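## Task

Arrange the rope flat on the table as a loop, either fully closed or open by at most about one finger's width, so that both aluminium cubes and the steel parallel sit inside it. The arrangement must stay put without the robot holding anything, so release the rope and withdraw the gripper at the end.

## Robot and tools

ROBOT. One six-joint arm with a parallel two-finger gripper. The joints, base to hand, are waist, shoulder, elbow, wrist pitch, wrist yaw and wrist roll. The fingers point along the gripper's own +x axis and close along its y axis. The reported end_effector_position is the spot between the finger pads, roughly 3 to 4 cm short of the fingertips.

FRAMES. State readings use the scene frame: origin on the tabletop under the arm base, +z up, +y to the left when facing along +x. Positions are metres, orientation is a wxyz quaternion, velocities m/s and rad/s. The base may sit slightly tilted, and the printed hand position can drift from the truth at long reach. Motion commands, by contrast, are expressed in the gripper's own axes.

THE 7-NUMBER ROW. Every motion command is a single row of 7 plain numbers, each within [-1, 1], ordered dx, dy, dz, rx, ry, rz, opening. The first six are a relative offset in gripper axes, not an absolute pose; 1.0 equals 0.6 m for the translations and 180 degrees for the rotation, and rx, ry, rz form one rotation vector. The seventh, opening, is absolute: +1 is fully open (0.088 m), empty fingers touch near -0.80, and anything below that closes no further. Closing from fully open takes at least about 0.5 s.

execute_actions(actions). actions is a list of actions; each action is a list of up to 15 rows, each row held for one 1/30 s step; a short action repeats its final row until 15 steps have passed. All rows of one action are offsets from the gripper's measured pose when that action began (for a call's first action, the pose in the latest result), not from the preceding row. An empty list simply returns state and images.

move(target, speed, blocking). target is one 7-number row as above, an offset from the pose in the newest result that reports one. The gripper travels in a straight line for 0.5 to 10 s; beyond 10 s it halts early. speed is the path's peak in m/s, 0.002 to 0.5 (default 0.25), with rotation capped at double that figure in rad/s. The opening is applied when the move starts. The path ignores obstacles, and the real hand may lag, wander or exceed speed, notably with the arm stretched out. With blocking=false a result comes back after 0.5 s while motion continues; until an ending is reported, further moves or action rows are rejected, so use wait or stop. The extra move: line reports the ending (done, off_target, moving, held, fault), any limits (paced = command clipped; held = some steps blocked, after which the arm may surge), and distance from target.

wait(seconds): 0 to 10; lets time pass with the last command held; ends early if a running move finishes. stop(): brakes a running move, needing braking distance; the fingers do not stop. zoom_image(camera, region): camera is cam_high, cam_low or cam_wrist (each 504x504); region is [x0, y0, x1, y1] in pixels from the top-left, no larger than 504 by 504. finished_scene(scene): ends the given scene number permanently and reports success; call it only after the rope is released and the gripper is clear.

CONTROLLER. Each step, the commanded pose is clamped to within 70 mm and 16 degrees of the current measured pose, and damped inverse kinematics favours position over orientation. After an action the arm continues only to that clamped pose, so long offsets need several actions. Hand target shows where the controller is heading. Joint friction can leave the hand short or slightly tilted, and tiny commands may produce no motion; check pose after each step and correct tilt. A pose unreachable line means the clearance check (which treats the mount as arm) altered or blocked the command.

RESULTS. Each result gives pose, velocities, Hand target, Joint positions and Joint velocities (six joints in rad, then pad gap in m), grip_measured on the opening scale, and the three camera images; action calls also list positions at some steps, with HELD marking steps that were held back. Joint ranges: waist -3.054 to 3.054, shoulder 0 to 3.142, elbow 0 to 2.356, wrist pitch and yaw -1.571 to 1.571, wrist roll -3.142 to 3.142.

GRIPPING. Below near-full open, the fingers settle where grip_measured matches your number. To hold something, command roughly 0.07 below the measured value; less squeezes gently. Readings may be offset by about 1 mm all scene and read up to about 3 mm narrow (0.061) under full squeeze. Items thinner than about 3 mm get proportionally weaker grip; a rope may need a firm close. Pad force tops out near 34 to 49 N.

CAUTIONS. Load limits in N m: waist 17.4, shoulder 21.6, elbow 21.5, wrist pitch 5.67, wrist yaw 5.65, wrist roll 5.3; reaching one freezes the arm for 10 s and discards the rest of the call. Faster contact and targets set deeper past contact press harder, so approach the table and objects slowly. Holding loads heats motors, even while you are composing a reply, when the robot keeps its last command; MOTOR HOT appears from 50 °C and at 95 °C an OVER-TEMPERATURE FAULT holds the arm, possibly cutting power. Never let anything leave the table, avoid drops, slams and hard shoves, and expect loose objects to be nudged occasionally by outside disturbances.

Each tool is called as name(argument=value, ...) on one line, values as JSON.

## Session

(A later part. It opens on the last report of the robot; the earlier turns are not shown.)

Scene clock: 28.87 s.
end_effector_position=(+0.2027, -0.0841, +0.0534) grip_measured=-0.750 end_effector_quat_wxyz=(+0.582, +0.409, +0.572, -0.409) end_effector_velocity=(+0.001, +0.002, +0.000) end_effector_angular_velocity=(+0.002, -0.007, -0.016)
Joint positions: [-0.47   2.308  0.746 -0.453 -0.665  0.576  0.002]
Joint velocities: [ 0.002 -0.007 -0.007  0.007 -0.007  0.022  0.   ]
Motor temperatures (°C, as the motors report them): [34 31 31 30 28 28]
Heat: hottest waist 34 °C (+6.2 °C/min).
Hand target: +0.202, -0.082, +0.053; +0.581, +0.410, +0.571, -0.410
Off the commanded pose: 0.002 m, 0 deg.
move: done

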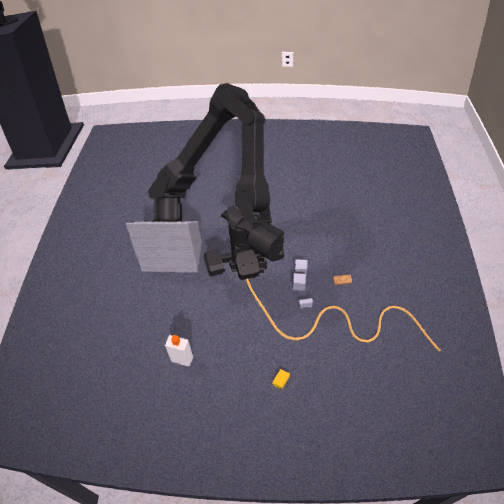

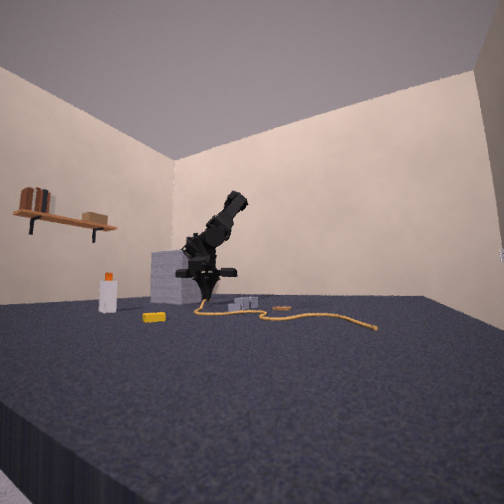

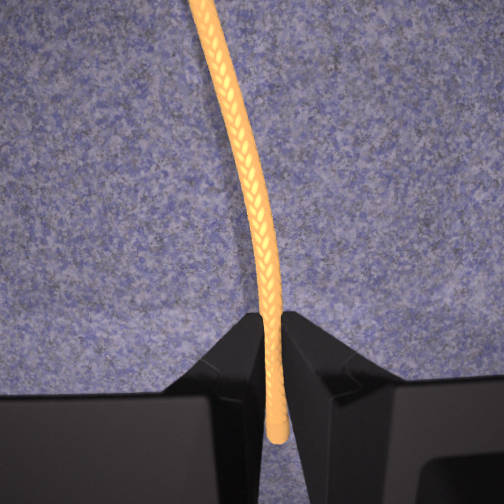

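move(target=[0.026,0.15,-0.425,0,0,0,-0.8], speed=0.15)

move(target=[0,0,0,0,0,0,0.2])

move(target=[-0.04,0,0,0,0,0,0.2])

move(target=[0,0,0,-0.97,0,0,0.2], speed=0.5)

Scene clock: 32.53 s.
end_effector_position=(+0.2035, +0.1795, +0.0360) grip_measured=-0.750 end_effector_quat_wxyz=(+0.581, +0.410, +0.569, -0.413) end_effector_velocity=(-0.002, +0.000, -0.000) end_effector_angular_velocity=(-0.007, +0.003, -0.018)
Joint positions: [ 0.441  1.425  0.63  -0.403 -0.698  1.788  0.002]
Joint velocities: [ 0.007 -0.007 -0.002 -0.007  0.007  0.022 -0.   ]
Motor temperatures (°C, as the motors report them): [34 31 31 30 28 28]
Heat: hottest waist 34 °C (+5.5 °C/min).
Hand target: +0.204, +0.185, +0.036; +0.581, +0.409, +0.573, -0.409
Off the commanded pose: 0.007 m, 1 deg.
move: done

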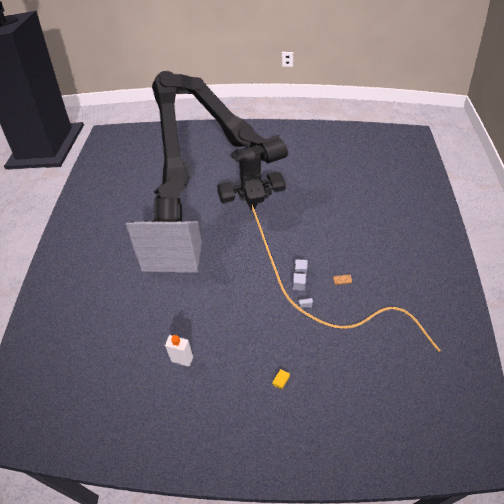

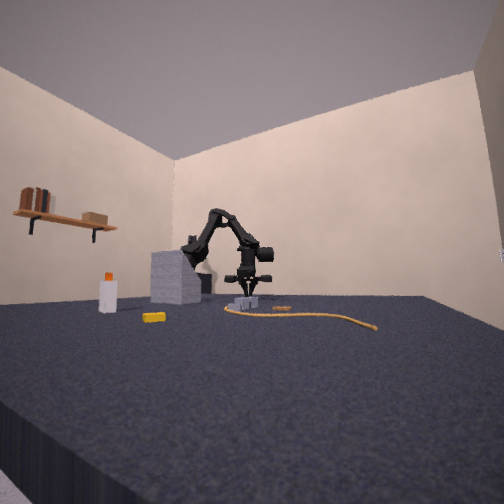

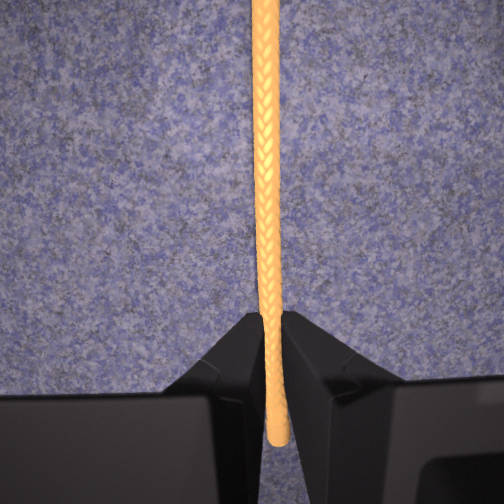

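Scene clock: 33.33 s.
end_effector_position=(+0.2033, +0.1797, +0.0359) grip_measured=+0.195 end_effector_quat_wxyz=(+0.581, +0.410, +0.570, -0.413) end_effector_velocity=(-0.002, -0.000, +0.000) end_effector_angular_velocity=(+0.003, +0.007, +0.001)
Joint positions: [ 0.442  1.425  0.63  -0.403 -0.698  1.788  0.049]
Joint velocities: [-0.002 -0.002 -0.002 -0.007 -0.007 -0.007  0.001]
Motor temperatures (°C, as the motors report them): [34 31 31 30 28 28]
Heat: hottest waist 34 °C (+5.4 °C/min).
Hand target: +0.203, +0.180, +0.036; +0.581, +0.410, +0.569, -0.413
Off the commanded pose: 0.000 m, 0 deg.
move: done

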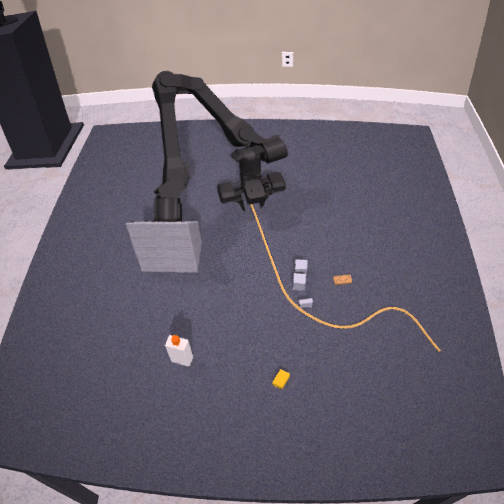

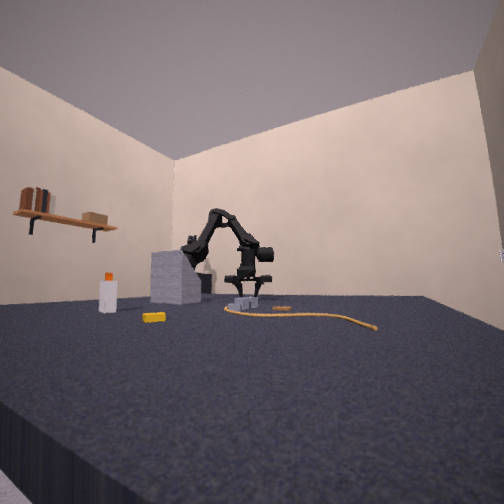

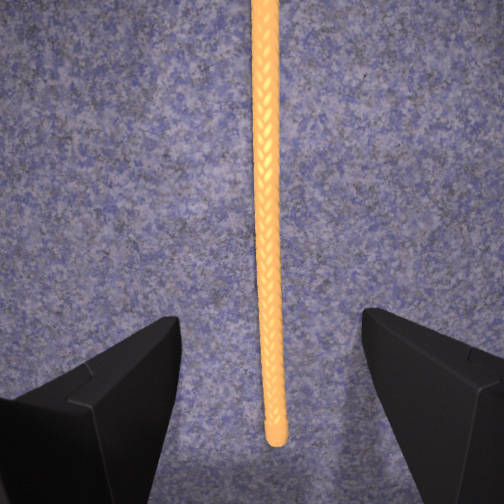

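Scene clock: 34.17 s.
end_effector_position=(+0.2013, +0.1771, +0.0570) grip_measured=+0.197 end_effector_quat_wxyz=(+0.578, +0.410, +0.568, -0.420) end_effector_velocity=(-0.000, -0.003, +0.003) end_effector_angular_velocity=(-0.011, -0.003, +0.020)
Joint positions: [ 0.374  1.379  0.662 -0.549 -0.718  1.708  0.049]
Joint velocities: [-0.012 -0.007  0.002 -0.022  0.007 -0.037 -0.   ]
Motor temperatures (°C, as the motors report them): [34 31 31 30 28 28]
Heat: hottest waist 34 °C (+5.3 °C/min).
Hand target: +0.203, +0.180, +0.060; +0.581, +0.410, +0.569, -0.413
Off the commanded pose: 0.004 m, 1 deg.
move: done

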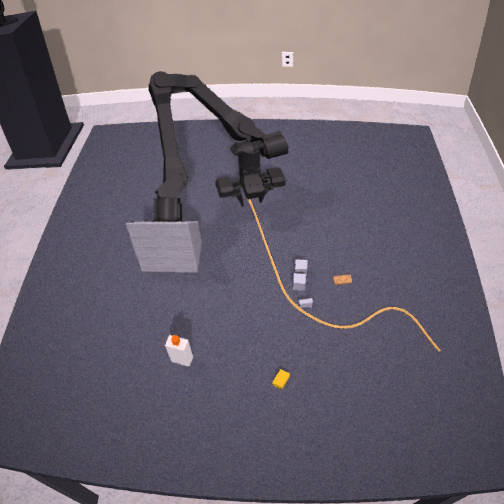

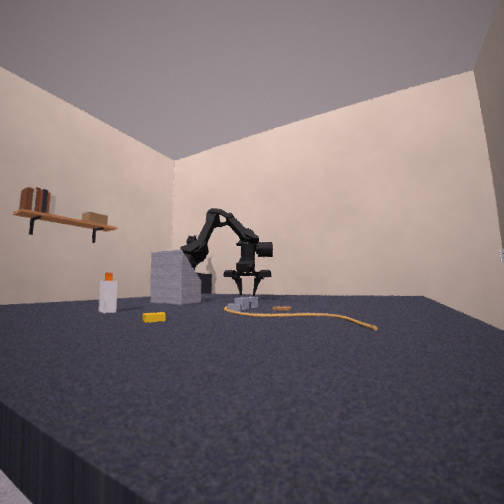

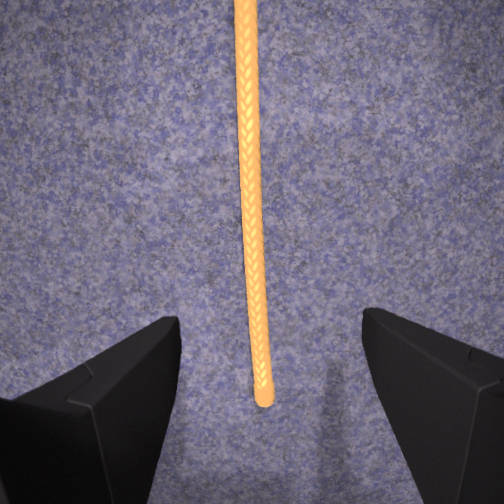

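Scene clock: 37.90 s.
end_effector_position=(+0.2019, +0.1775, +0.0573) grip_measured=+0.197 end_effector_quat_wxyz=(-0.439, +0.558, -0.446, -0.545) end_effector_velocity=(+0.000, -0.001, +0.001) end_effector_angular_velocity=(-0.008, -0.003, +0.019)
Joint positions: [ 0.375  1.376  0.662 -0.545 -0.715 -1.33   0.049]
Joint velocities: [-0.002 -0.002  0.002 -0.007  0.007 -0.022 -0.   ]
Motor temperatures (°C, as the motors report them): [34 31 31 30 28 28]
Heat: hottest waist 34 °C (+4.7 °C/min).
Hand target: +0.201, +0.177, +0.057; -0.437, +0.557, -0.446, -0.547
Off the commanded pose: 0.001 m, 0 deg.
move: done

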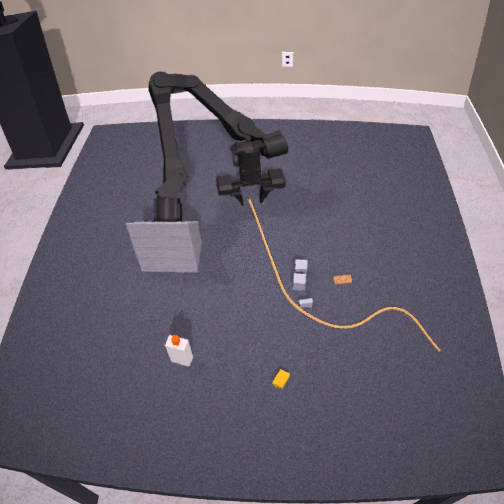

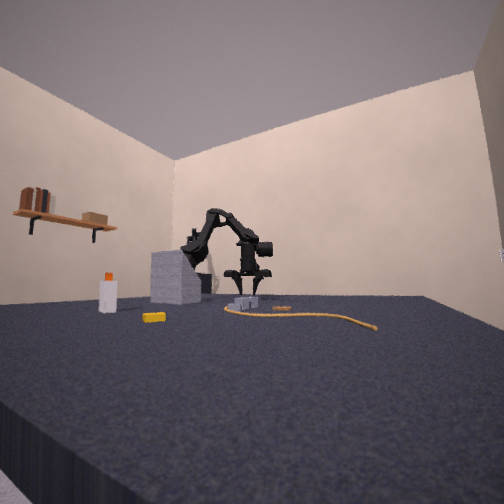

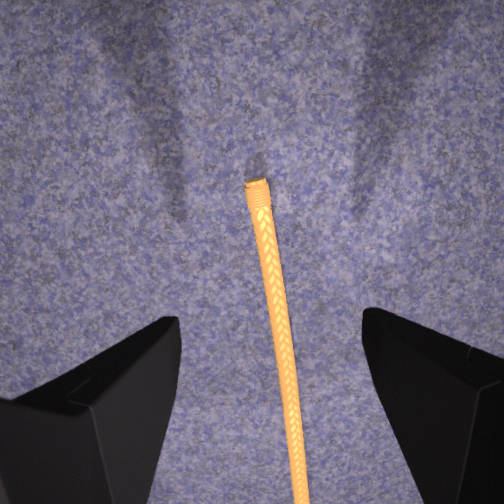

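move(target=[0.044,0,0,0,0,0,0.2], speed=0.08)

move(target=[0,0,0,0,0,0,-0.8])

move(target=[-0.012,-0.207,-0.2,0.57,0,0,-0.8], speed=0.4)

move(target=[0,-0.15,0.085,0.5,0,0,-0.8], speed=0.4)

Scene clock: 40.43 s.
end_effector_position=(+0.2035, +0.1794, +0.0354) grip_measured=+0.197 end_effector_quat_wxyz=(-0.440, +0.560, -0.441, -0.546) end_effector_velocity=(-0.005, -0.002, -0.001) end_effector_angular_velocity=(-0.000, +0.016, -0.031)
Joint positions: [ 0.444  1.424  0.626 -0.395 -0.694 -1.244  0.049]
Joint velocities: [ 0.002 -0.002 -0.012 -0.007 -0.007  0.022 -0.   ]
Motor temperatures (°C, as the motors report them): [34 31 31 30 28 28]
Heat: hottest waist 34 °C (+4.5 °C/min).
Hand target: +0.202, +0.177, +0.031; -0.439, +0.558, -0.446, -0.545
Off the commanded pose: 0.005 m, 1 deg.
move: done

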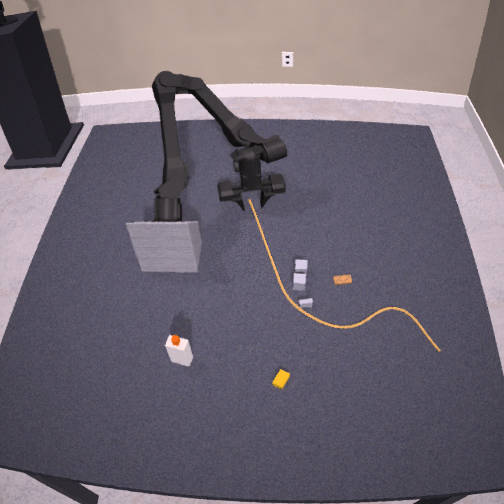

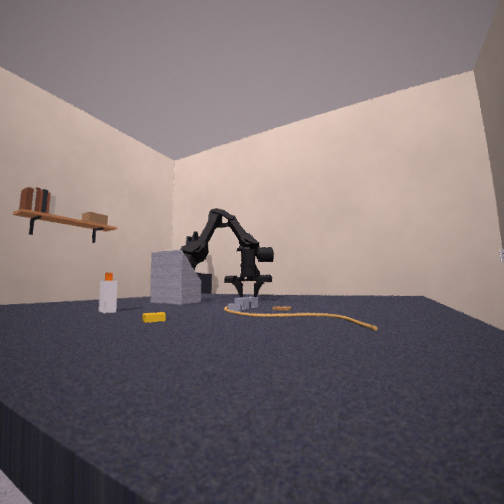

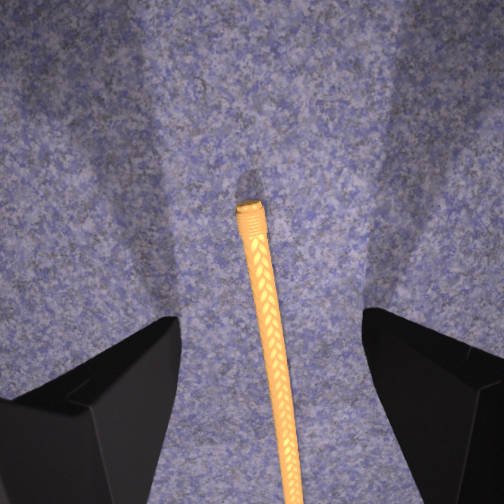

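Scene clock: 41.07 s.
end_effector_position=(+0.2037, +0.1792, +0.0358) grip_measured=-0.749 end_effector_quat_wxyz=(-0.441, +0.560, -0.441, -0.545) end_effector_velocity=(+0.004, -0.003, +0.001) end_effector_angular_velocity=(-0.016, -0.022, -0.008)
Joint positions: [ 0.442  1.423  0.626 -0.395 -0.695 -1.244  0.002]
Joint velocities: [-0.007 -0.002 -0.002  0.007  0.022  0.007 -0.   ]
Motor temperatures (°C, as the motors report them): [34 31 31 30 28 28]
Heat: hottest waist 34 °C (+4.4 °C/min).
Hand target: +0.204, +0.179, +0.035; -0.440, +0.560, -0.441, -0.546
Off the commanded pose: 0.000 m, 0 deg.
move: done

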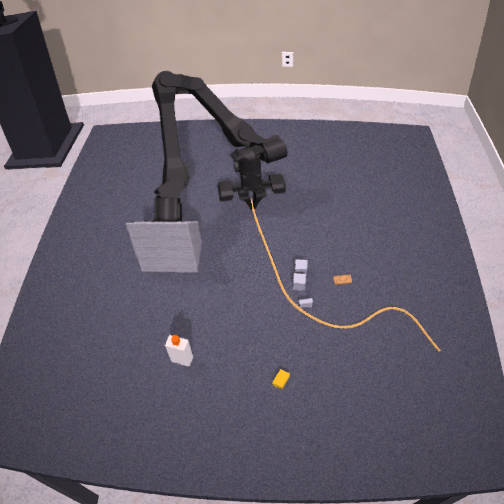

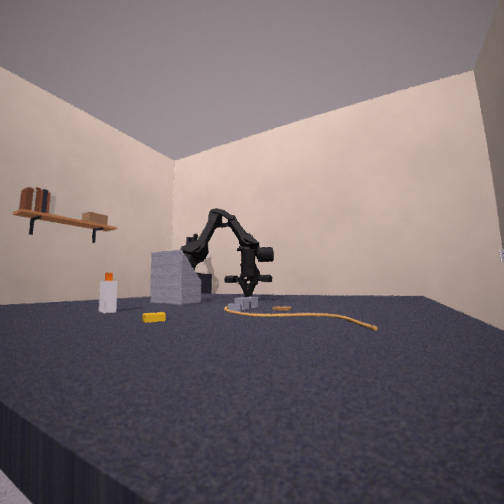

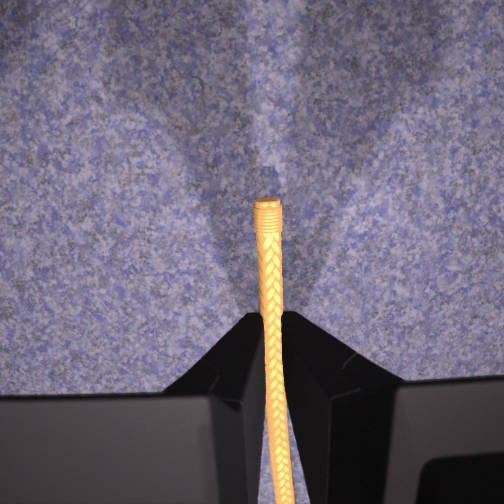

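Scene clock: 43.90 s.
end_effector_position=(+0.3497, +0.0915, +0.0473) grip_measured=-0.749 end_effector_quat_wxyz=(+0.714, -0.012, +0.701, +0.000) end_effector_velocity=(+0.002, -0.002, +0.002) end_effector_angular_velocity=(-0.007, -0.004, -0.029)
Joint positions: [ 0.087  2.064  1.161 -0.603 -0.771  0.068  0.002]
Joint velocities: [-0.007  0.002  0.007 -0.007  0.007  0.022 -0.   ]
Motor temperatures (°C, as the motors report them): [34 31 31 30 28 28]
Heat: hottest waist 34 °C (+4.1 °C/min).
Hand target: +0.351, +0.090, +0.047; +0.713, -0.006, +0.702, -0.004
Off the commanded pose: 0.002 m, 1 deg.
move: done

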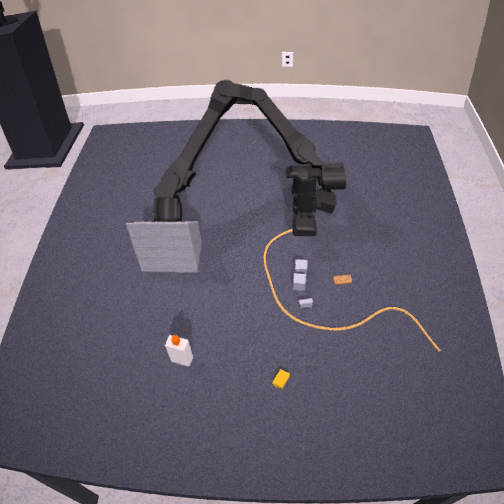

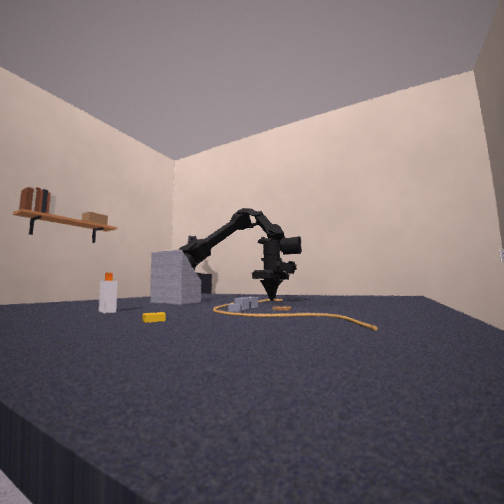

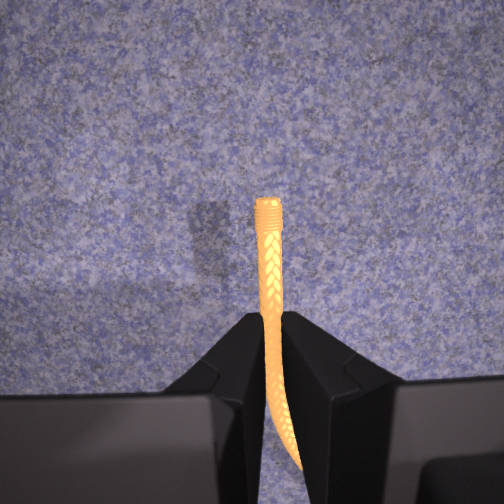

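Scene clock: 46.47 s.
end_effector_position=(+0.4017, +0.0054, +0.0511) grip_measured=-0.749 end_effector_quat_wxyz=(+0.517, +0.494, +0.498, -0.490) end_effector_velocity=(+0.002, -0.002, +0.000) end_effector_angular_velocity=(-0.008, -0.006, -0.004)
Joint positions: [-0.078  2.394  1.461 -0.728 -0.77   1.398  0.002]
Joint velocities: [-0.002  0.002  0.002  0.007  0.007  0.007 -0.   ]
Motor temperatures (°C, as the motors report them): [34 31 31 30 28 28]
Heat: hottest waist 34 °C (+3.9 °C/min).
Hand target: +0.402, +0.002, +0.050; +0.513, +0.496, +0.495, -0.495
Off the commanded pose: 0.003 m, 1 deg.
move: done

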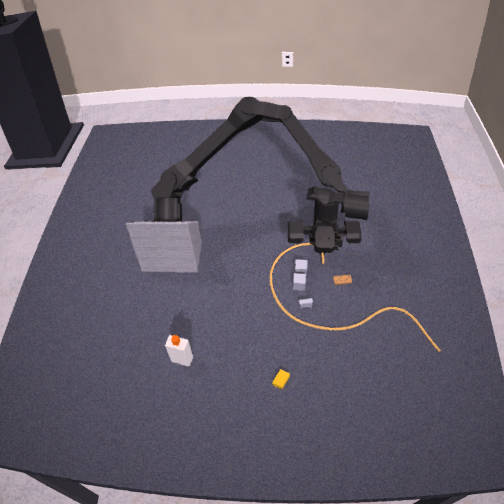

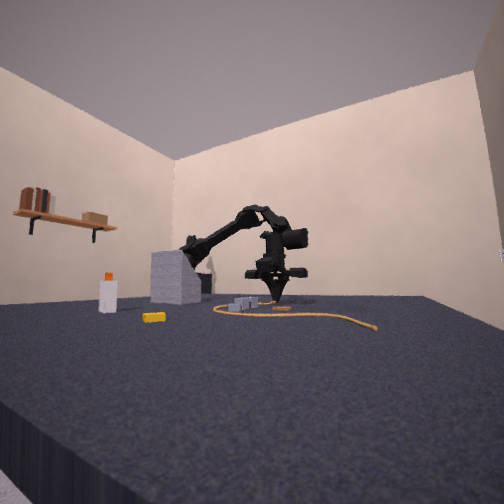

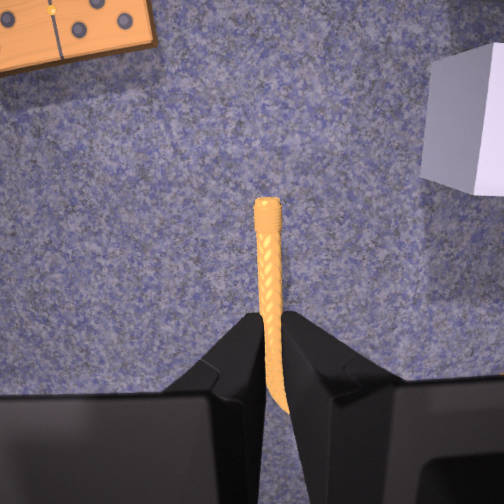

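move(target=[0.003,0,0.335,0,0,0,-0.8], speed=0.12)

Scene clock: 49.10 s.
end_effector_position=(+0.4099, -0.1921, +0.0557) grip_measured=-0.749 end_effector_quat_wxyz=(+0.519, +0.495, +0.496, -0.489) end_effector_velocity=(-0.003, -0.000, -0.002) end_effector_angular_velocity=(+0.015, +0.009, -0.008)
Joint positions: [-0.397  2.979  2.024 -0.981 -0.697  0.985  0.002]
Joint velocities: [-0.002  0.012  0.012 -0.022 -0.007 -0.007 -0.   ]
Motor temperatures (°C, as the motors report them): [35 32 31 30 28 28]
Heat: hottest waist 35 °C (+4.9 °C/min).
Hand target: +0.408, -0.195, +0.053; +0.517, +0.494, +0.498, -0.491
Off the commanded pose: 0.005 m, 0 deg.
move: done

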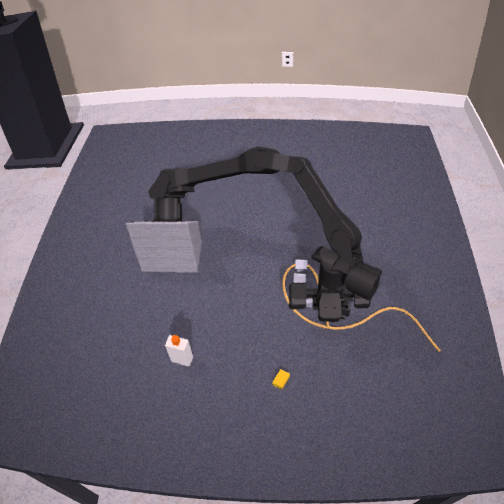

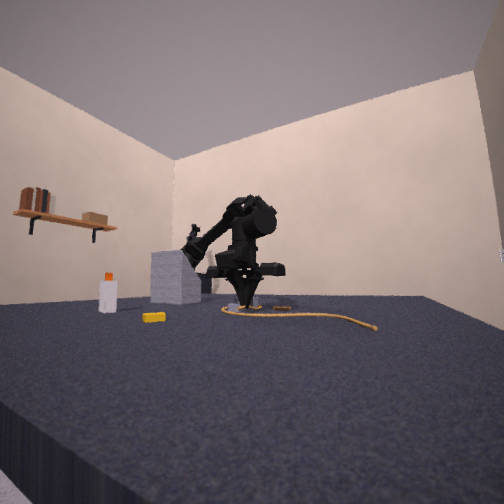

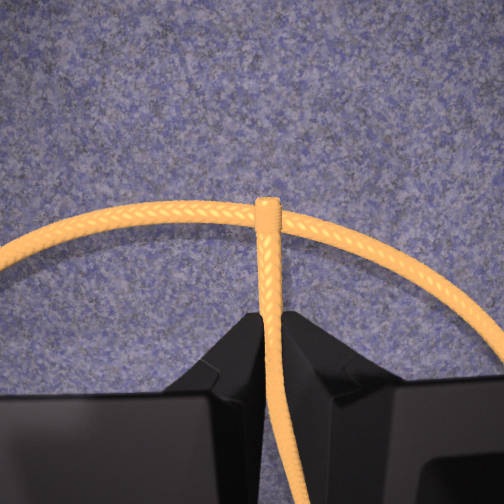

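move(target=[0.018,-0.01,0.025,0,0,0,-0.8], speed=0.06)

move(target=[0,0,0,0,0,0,-0.3])

move(target=[-0.25,-0.07,-0.25,0,0,0,-0.3])

Scene clock: 50.67 s.
end_effector_position=(+0.4054, -0.2035, +0.0479) grip_measured=-0.749 end_effector_quat_wxyz=(+0.518, +0.497, +0.495, -0.490) end_effector_velocity=(+0.005, -0.002, +0.004) end_effector_angular_velocity=(-0.015, -0.012, +0.005)
Joint positions: [-0.408  3.015  2.036 -0.964 -0.696  0.977  0.002]
Joint velocities: [-0.002 -0.002  0.012  0.007  0.007  0.007 -0.   ]
Motor temperatures (°C, as the motors report them): [35 32 31 30 28 28]
Heat: hottest waist 35 °C (+4.7 °C/min).
Hand target: +0.405, -0.207, +0.045; +0.519, +0.495, +0.496, -0.489
Off the commanded pose: 0.005 m, 0 deg.
move: done

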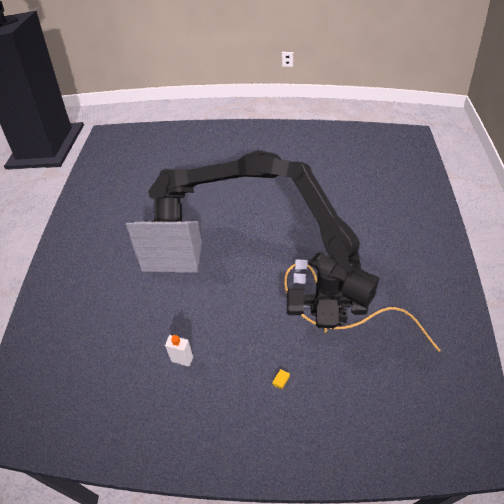

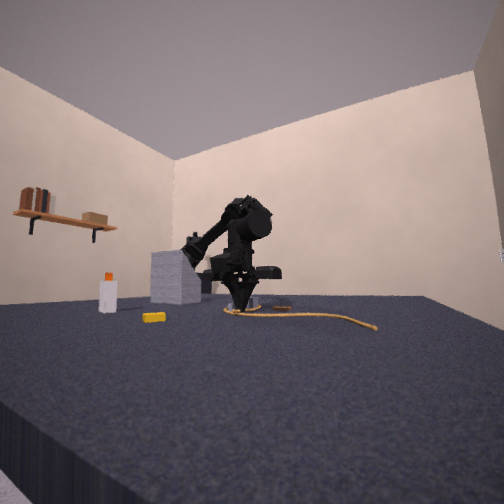

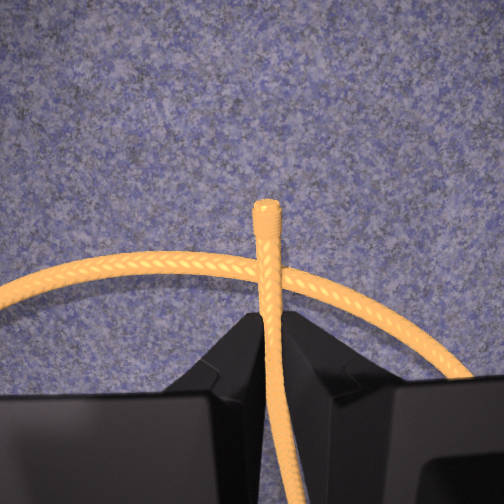

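Scene clock: 51.37 s.
end_effector_position=(+0.4055, -0.2035, +0.0480) grip_measured=-0.306 end_effector_quat_wxyz=(+0.518, +0.497, +0.495, -0.489) end_effector_velocity=(+0.004, +0.000, +0.004) end_effector_angular_velocity=(+0.013, -0.025, +0.011)
Joint positions: [-0.408  3.015  2.036 -0.964 -0.696  0.977  0.024]
Joint velocities: [-0.007 -0.002  0.002  0.007 -0.022 -0.007  0.001]
Motor temperatures (°C, as the motors report them): [35 32 31 30 28 28]
Heat: hottest waist 35 °C (+4.7 °C/min).
Hand target: +0.405, -0.204, +0.048; +0.518, +0.497, +0.495, -0.490
Off the commanded pose: 0.000 m, 0 deg.
move: done

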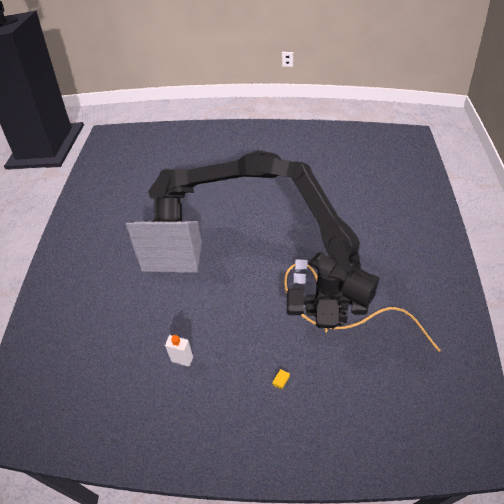

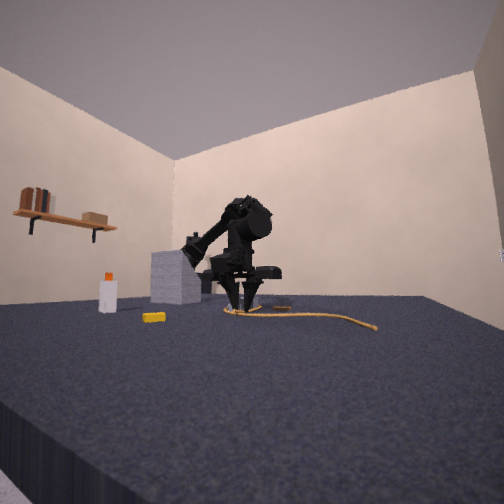

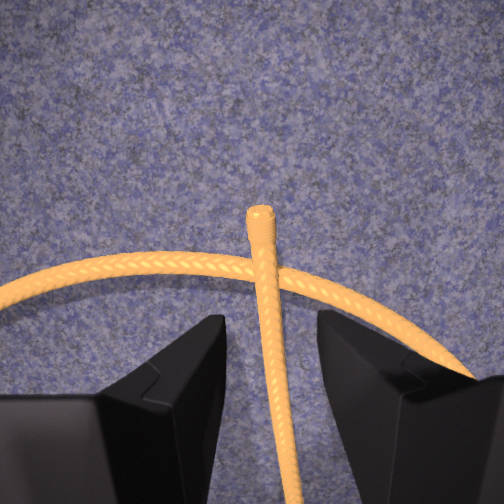

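Scene clock: 52.87 s.
end_effector_position=(+0.3578, -0.0543, +0.1926) grip_measured=-0.303 end_effector_quat_wxyz=(+0.517, +0.499, +0.494, -0.490) end_effector_velocity=(-0.002, +0.006, +0.007) end_effector_angular_velocity=(+0.007, -0.008, +0.001)
Joint positions: [-0.452  2.346  1.62  -1.249 -0.681  0.928  0.024]
Joint velocities: [-0.007 -0.022 -0.002 -0.022 -0.007 -0.007  0.   ]
Motor temperatures (°C, as the motors report them): [36 32 31 30 28 28]
Heat: hottest waist 36 °C (+5.7 °C/min).
Hand target: +0.355, -0.053, +0.194; +0.518, +0.497, +0.495, -0.490
Off the commanded pose: 0.004 m, 0 deg.
move: done

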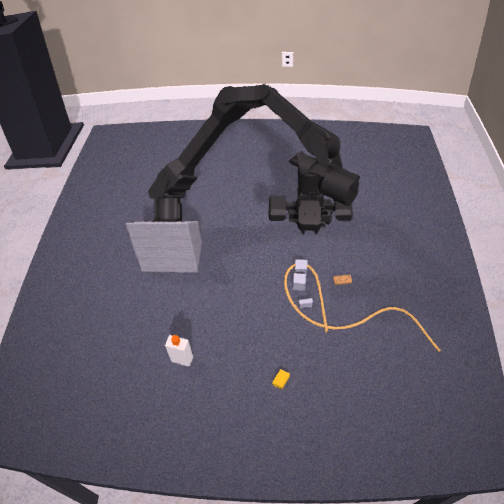

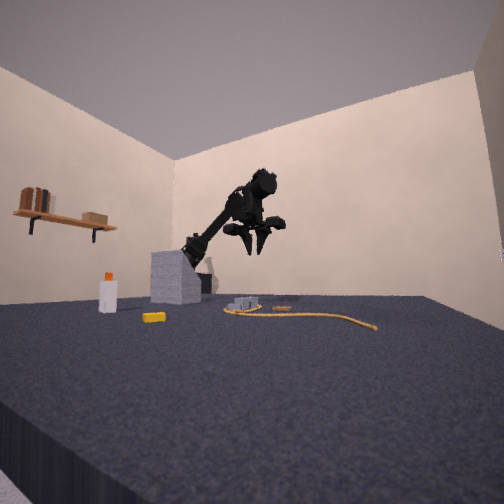

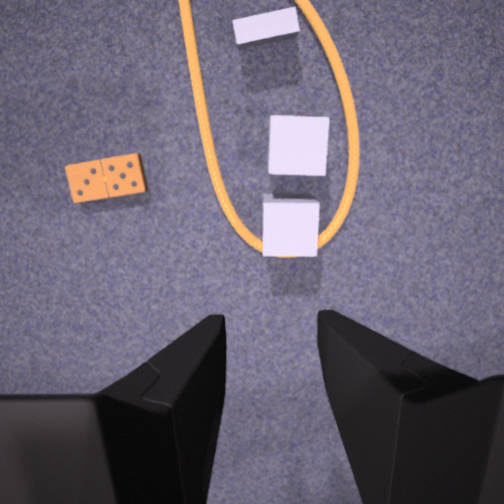

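finished_scene(scene=2)

The scene is finished: the task was done.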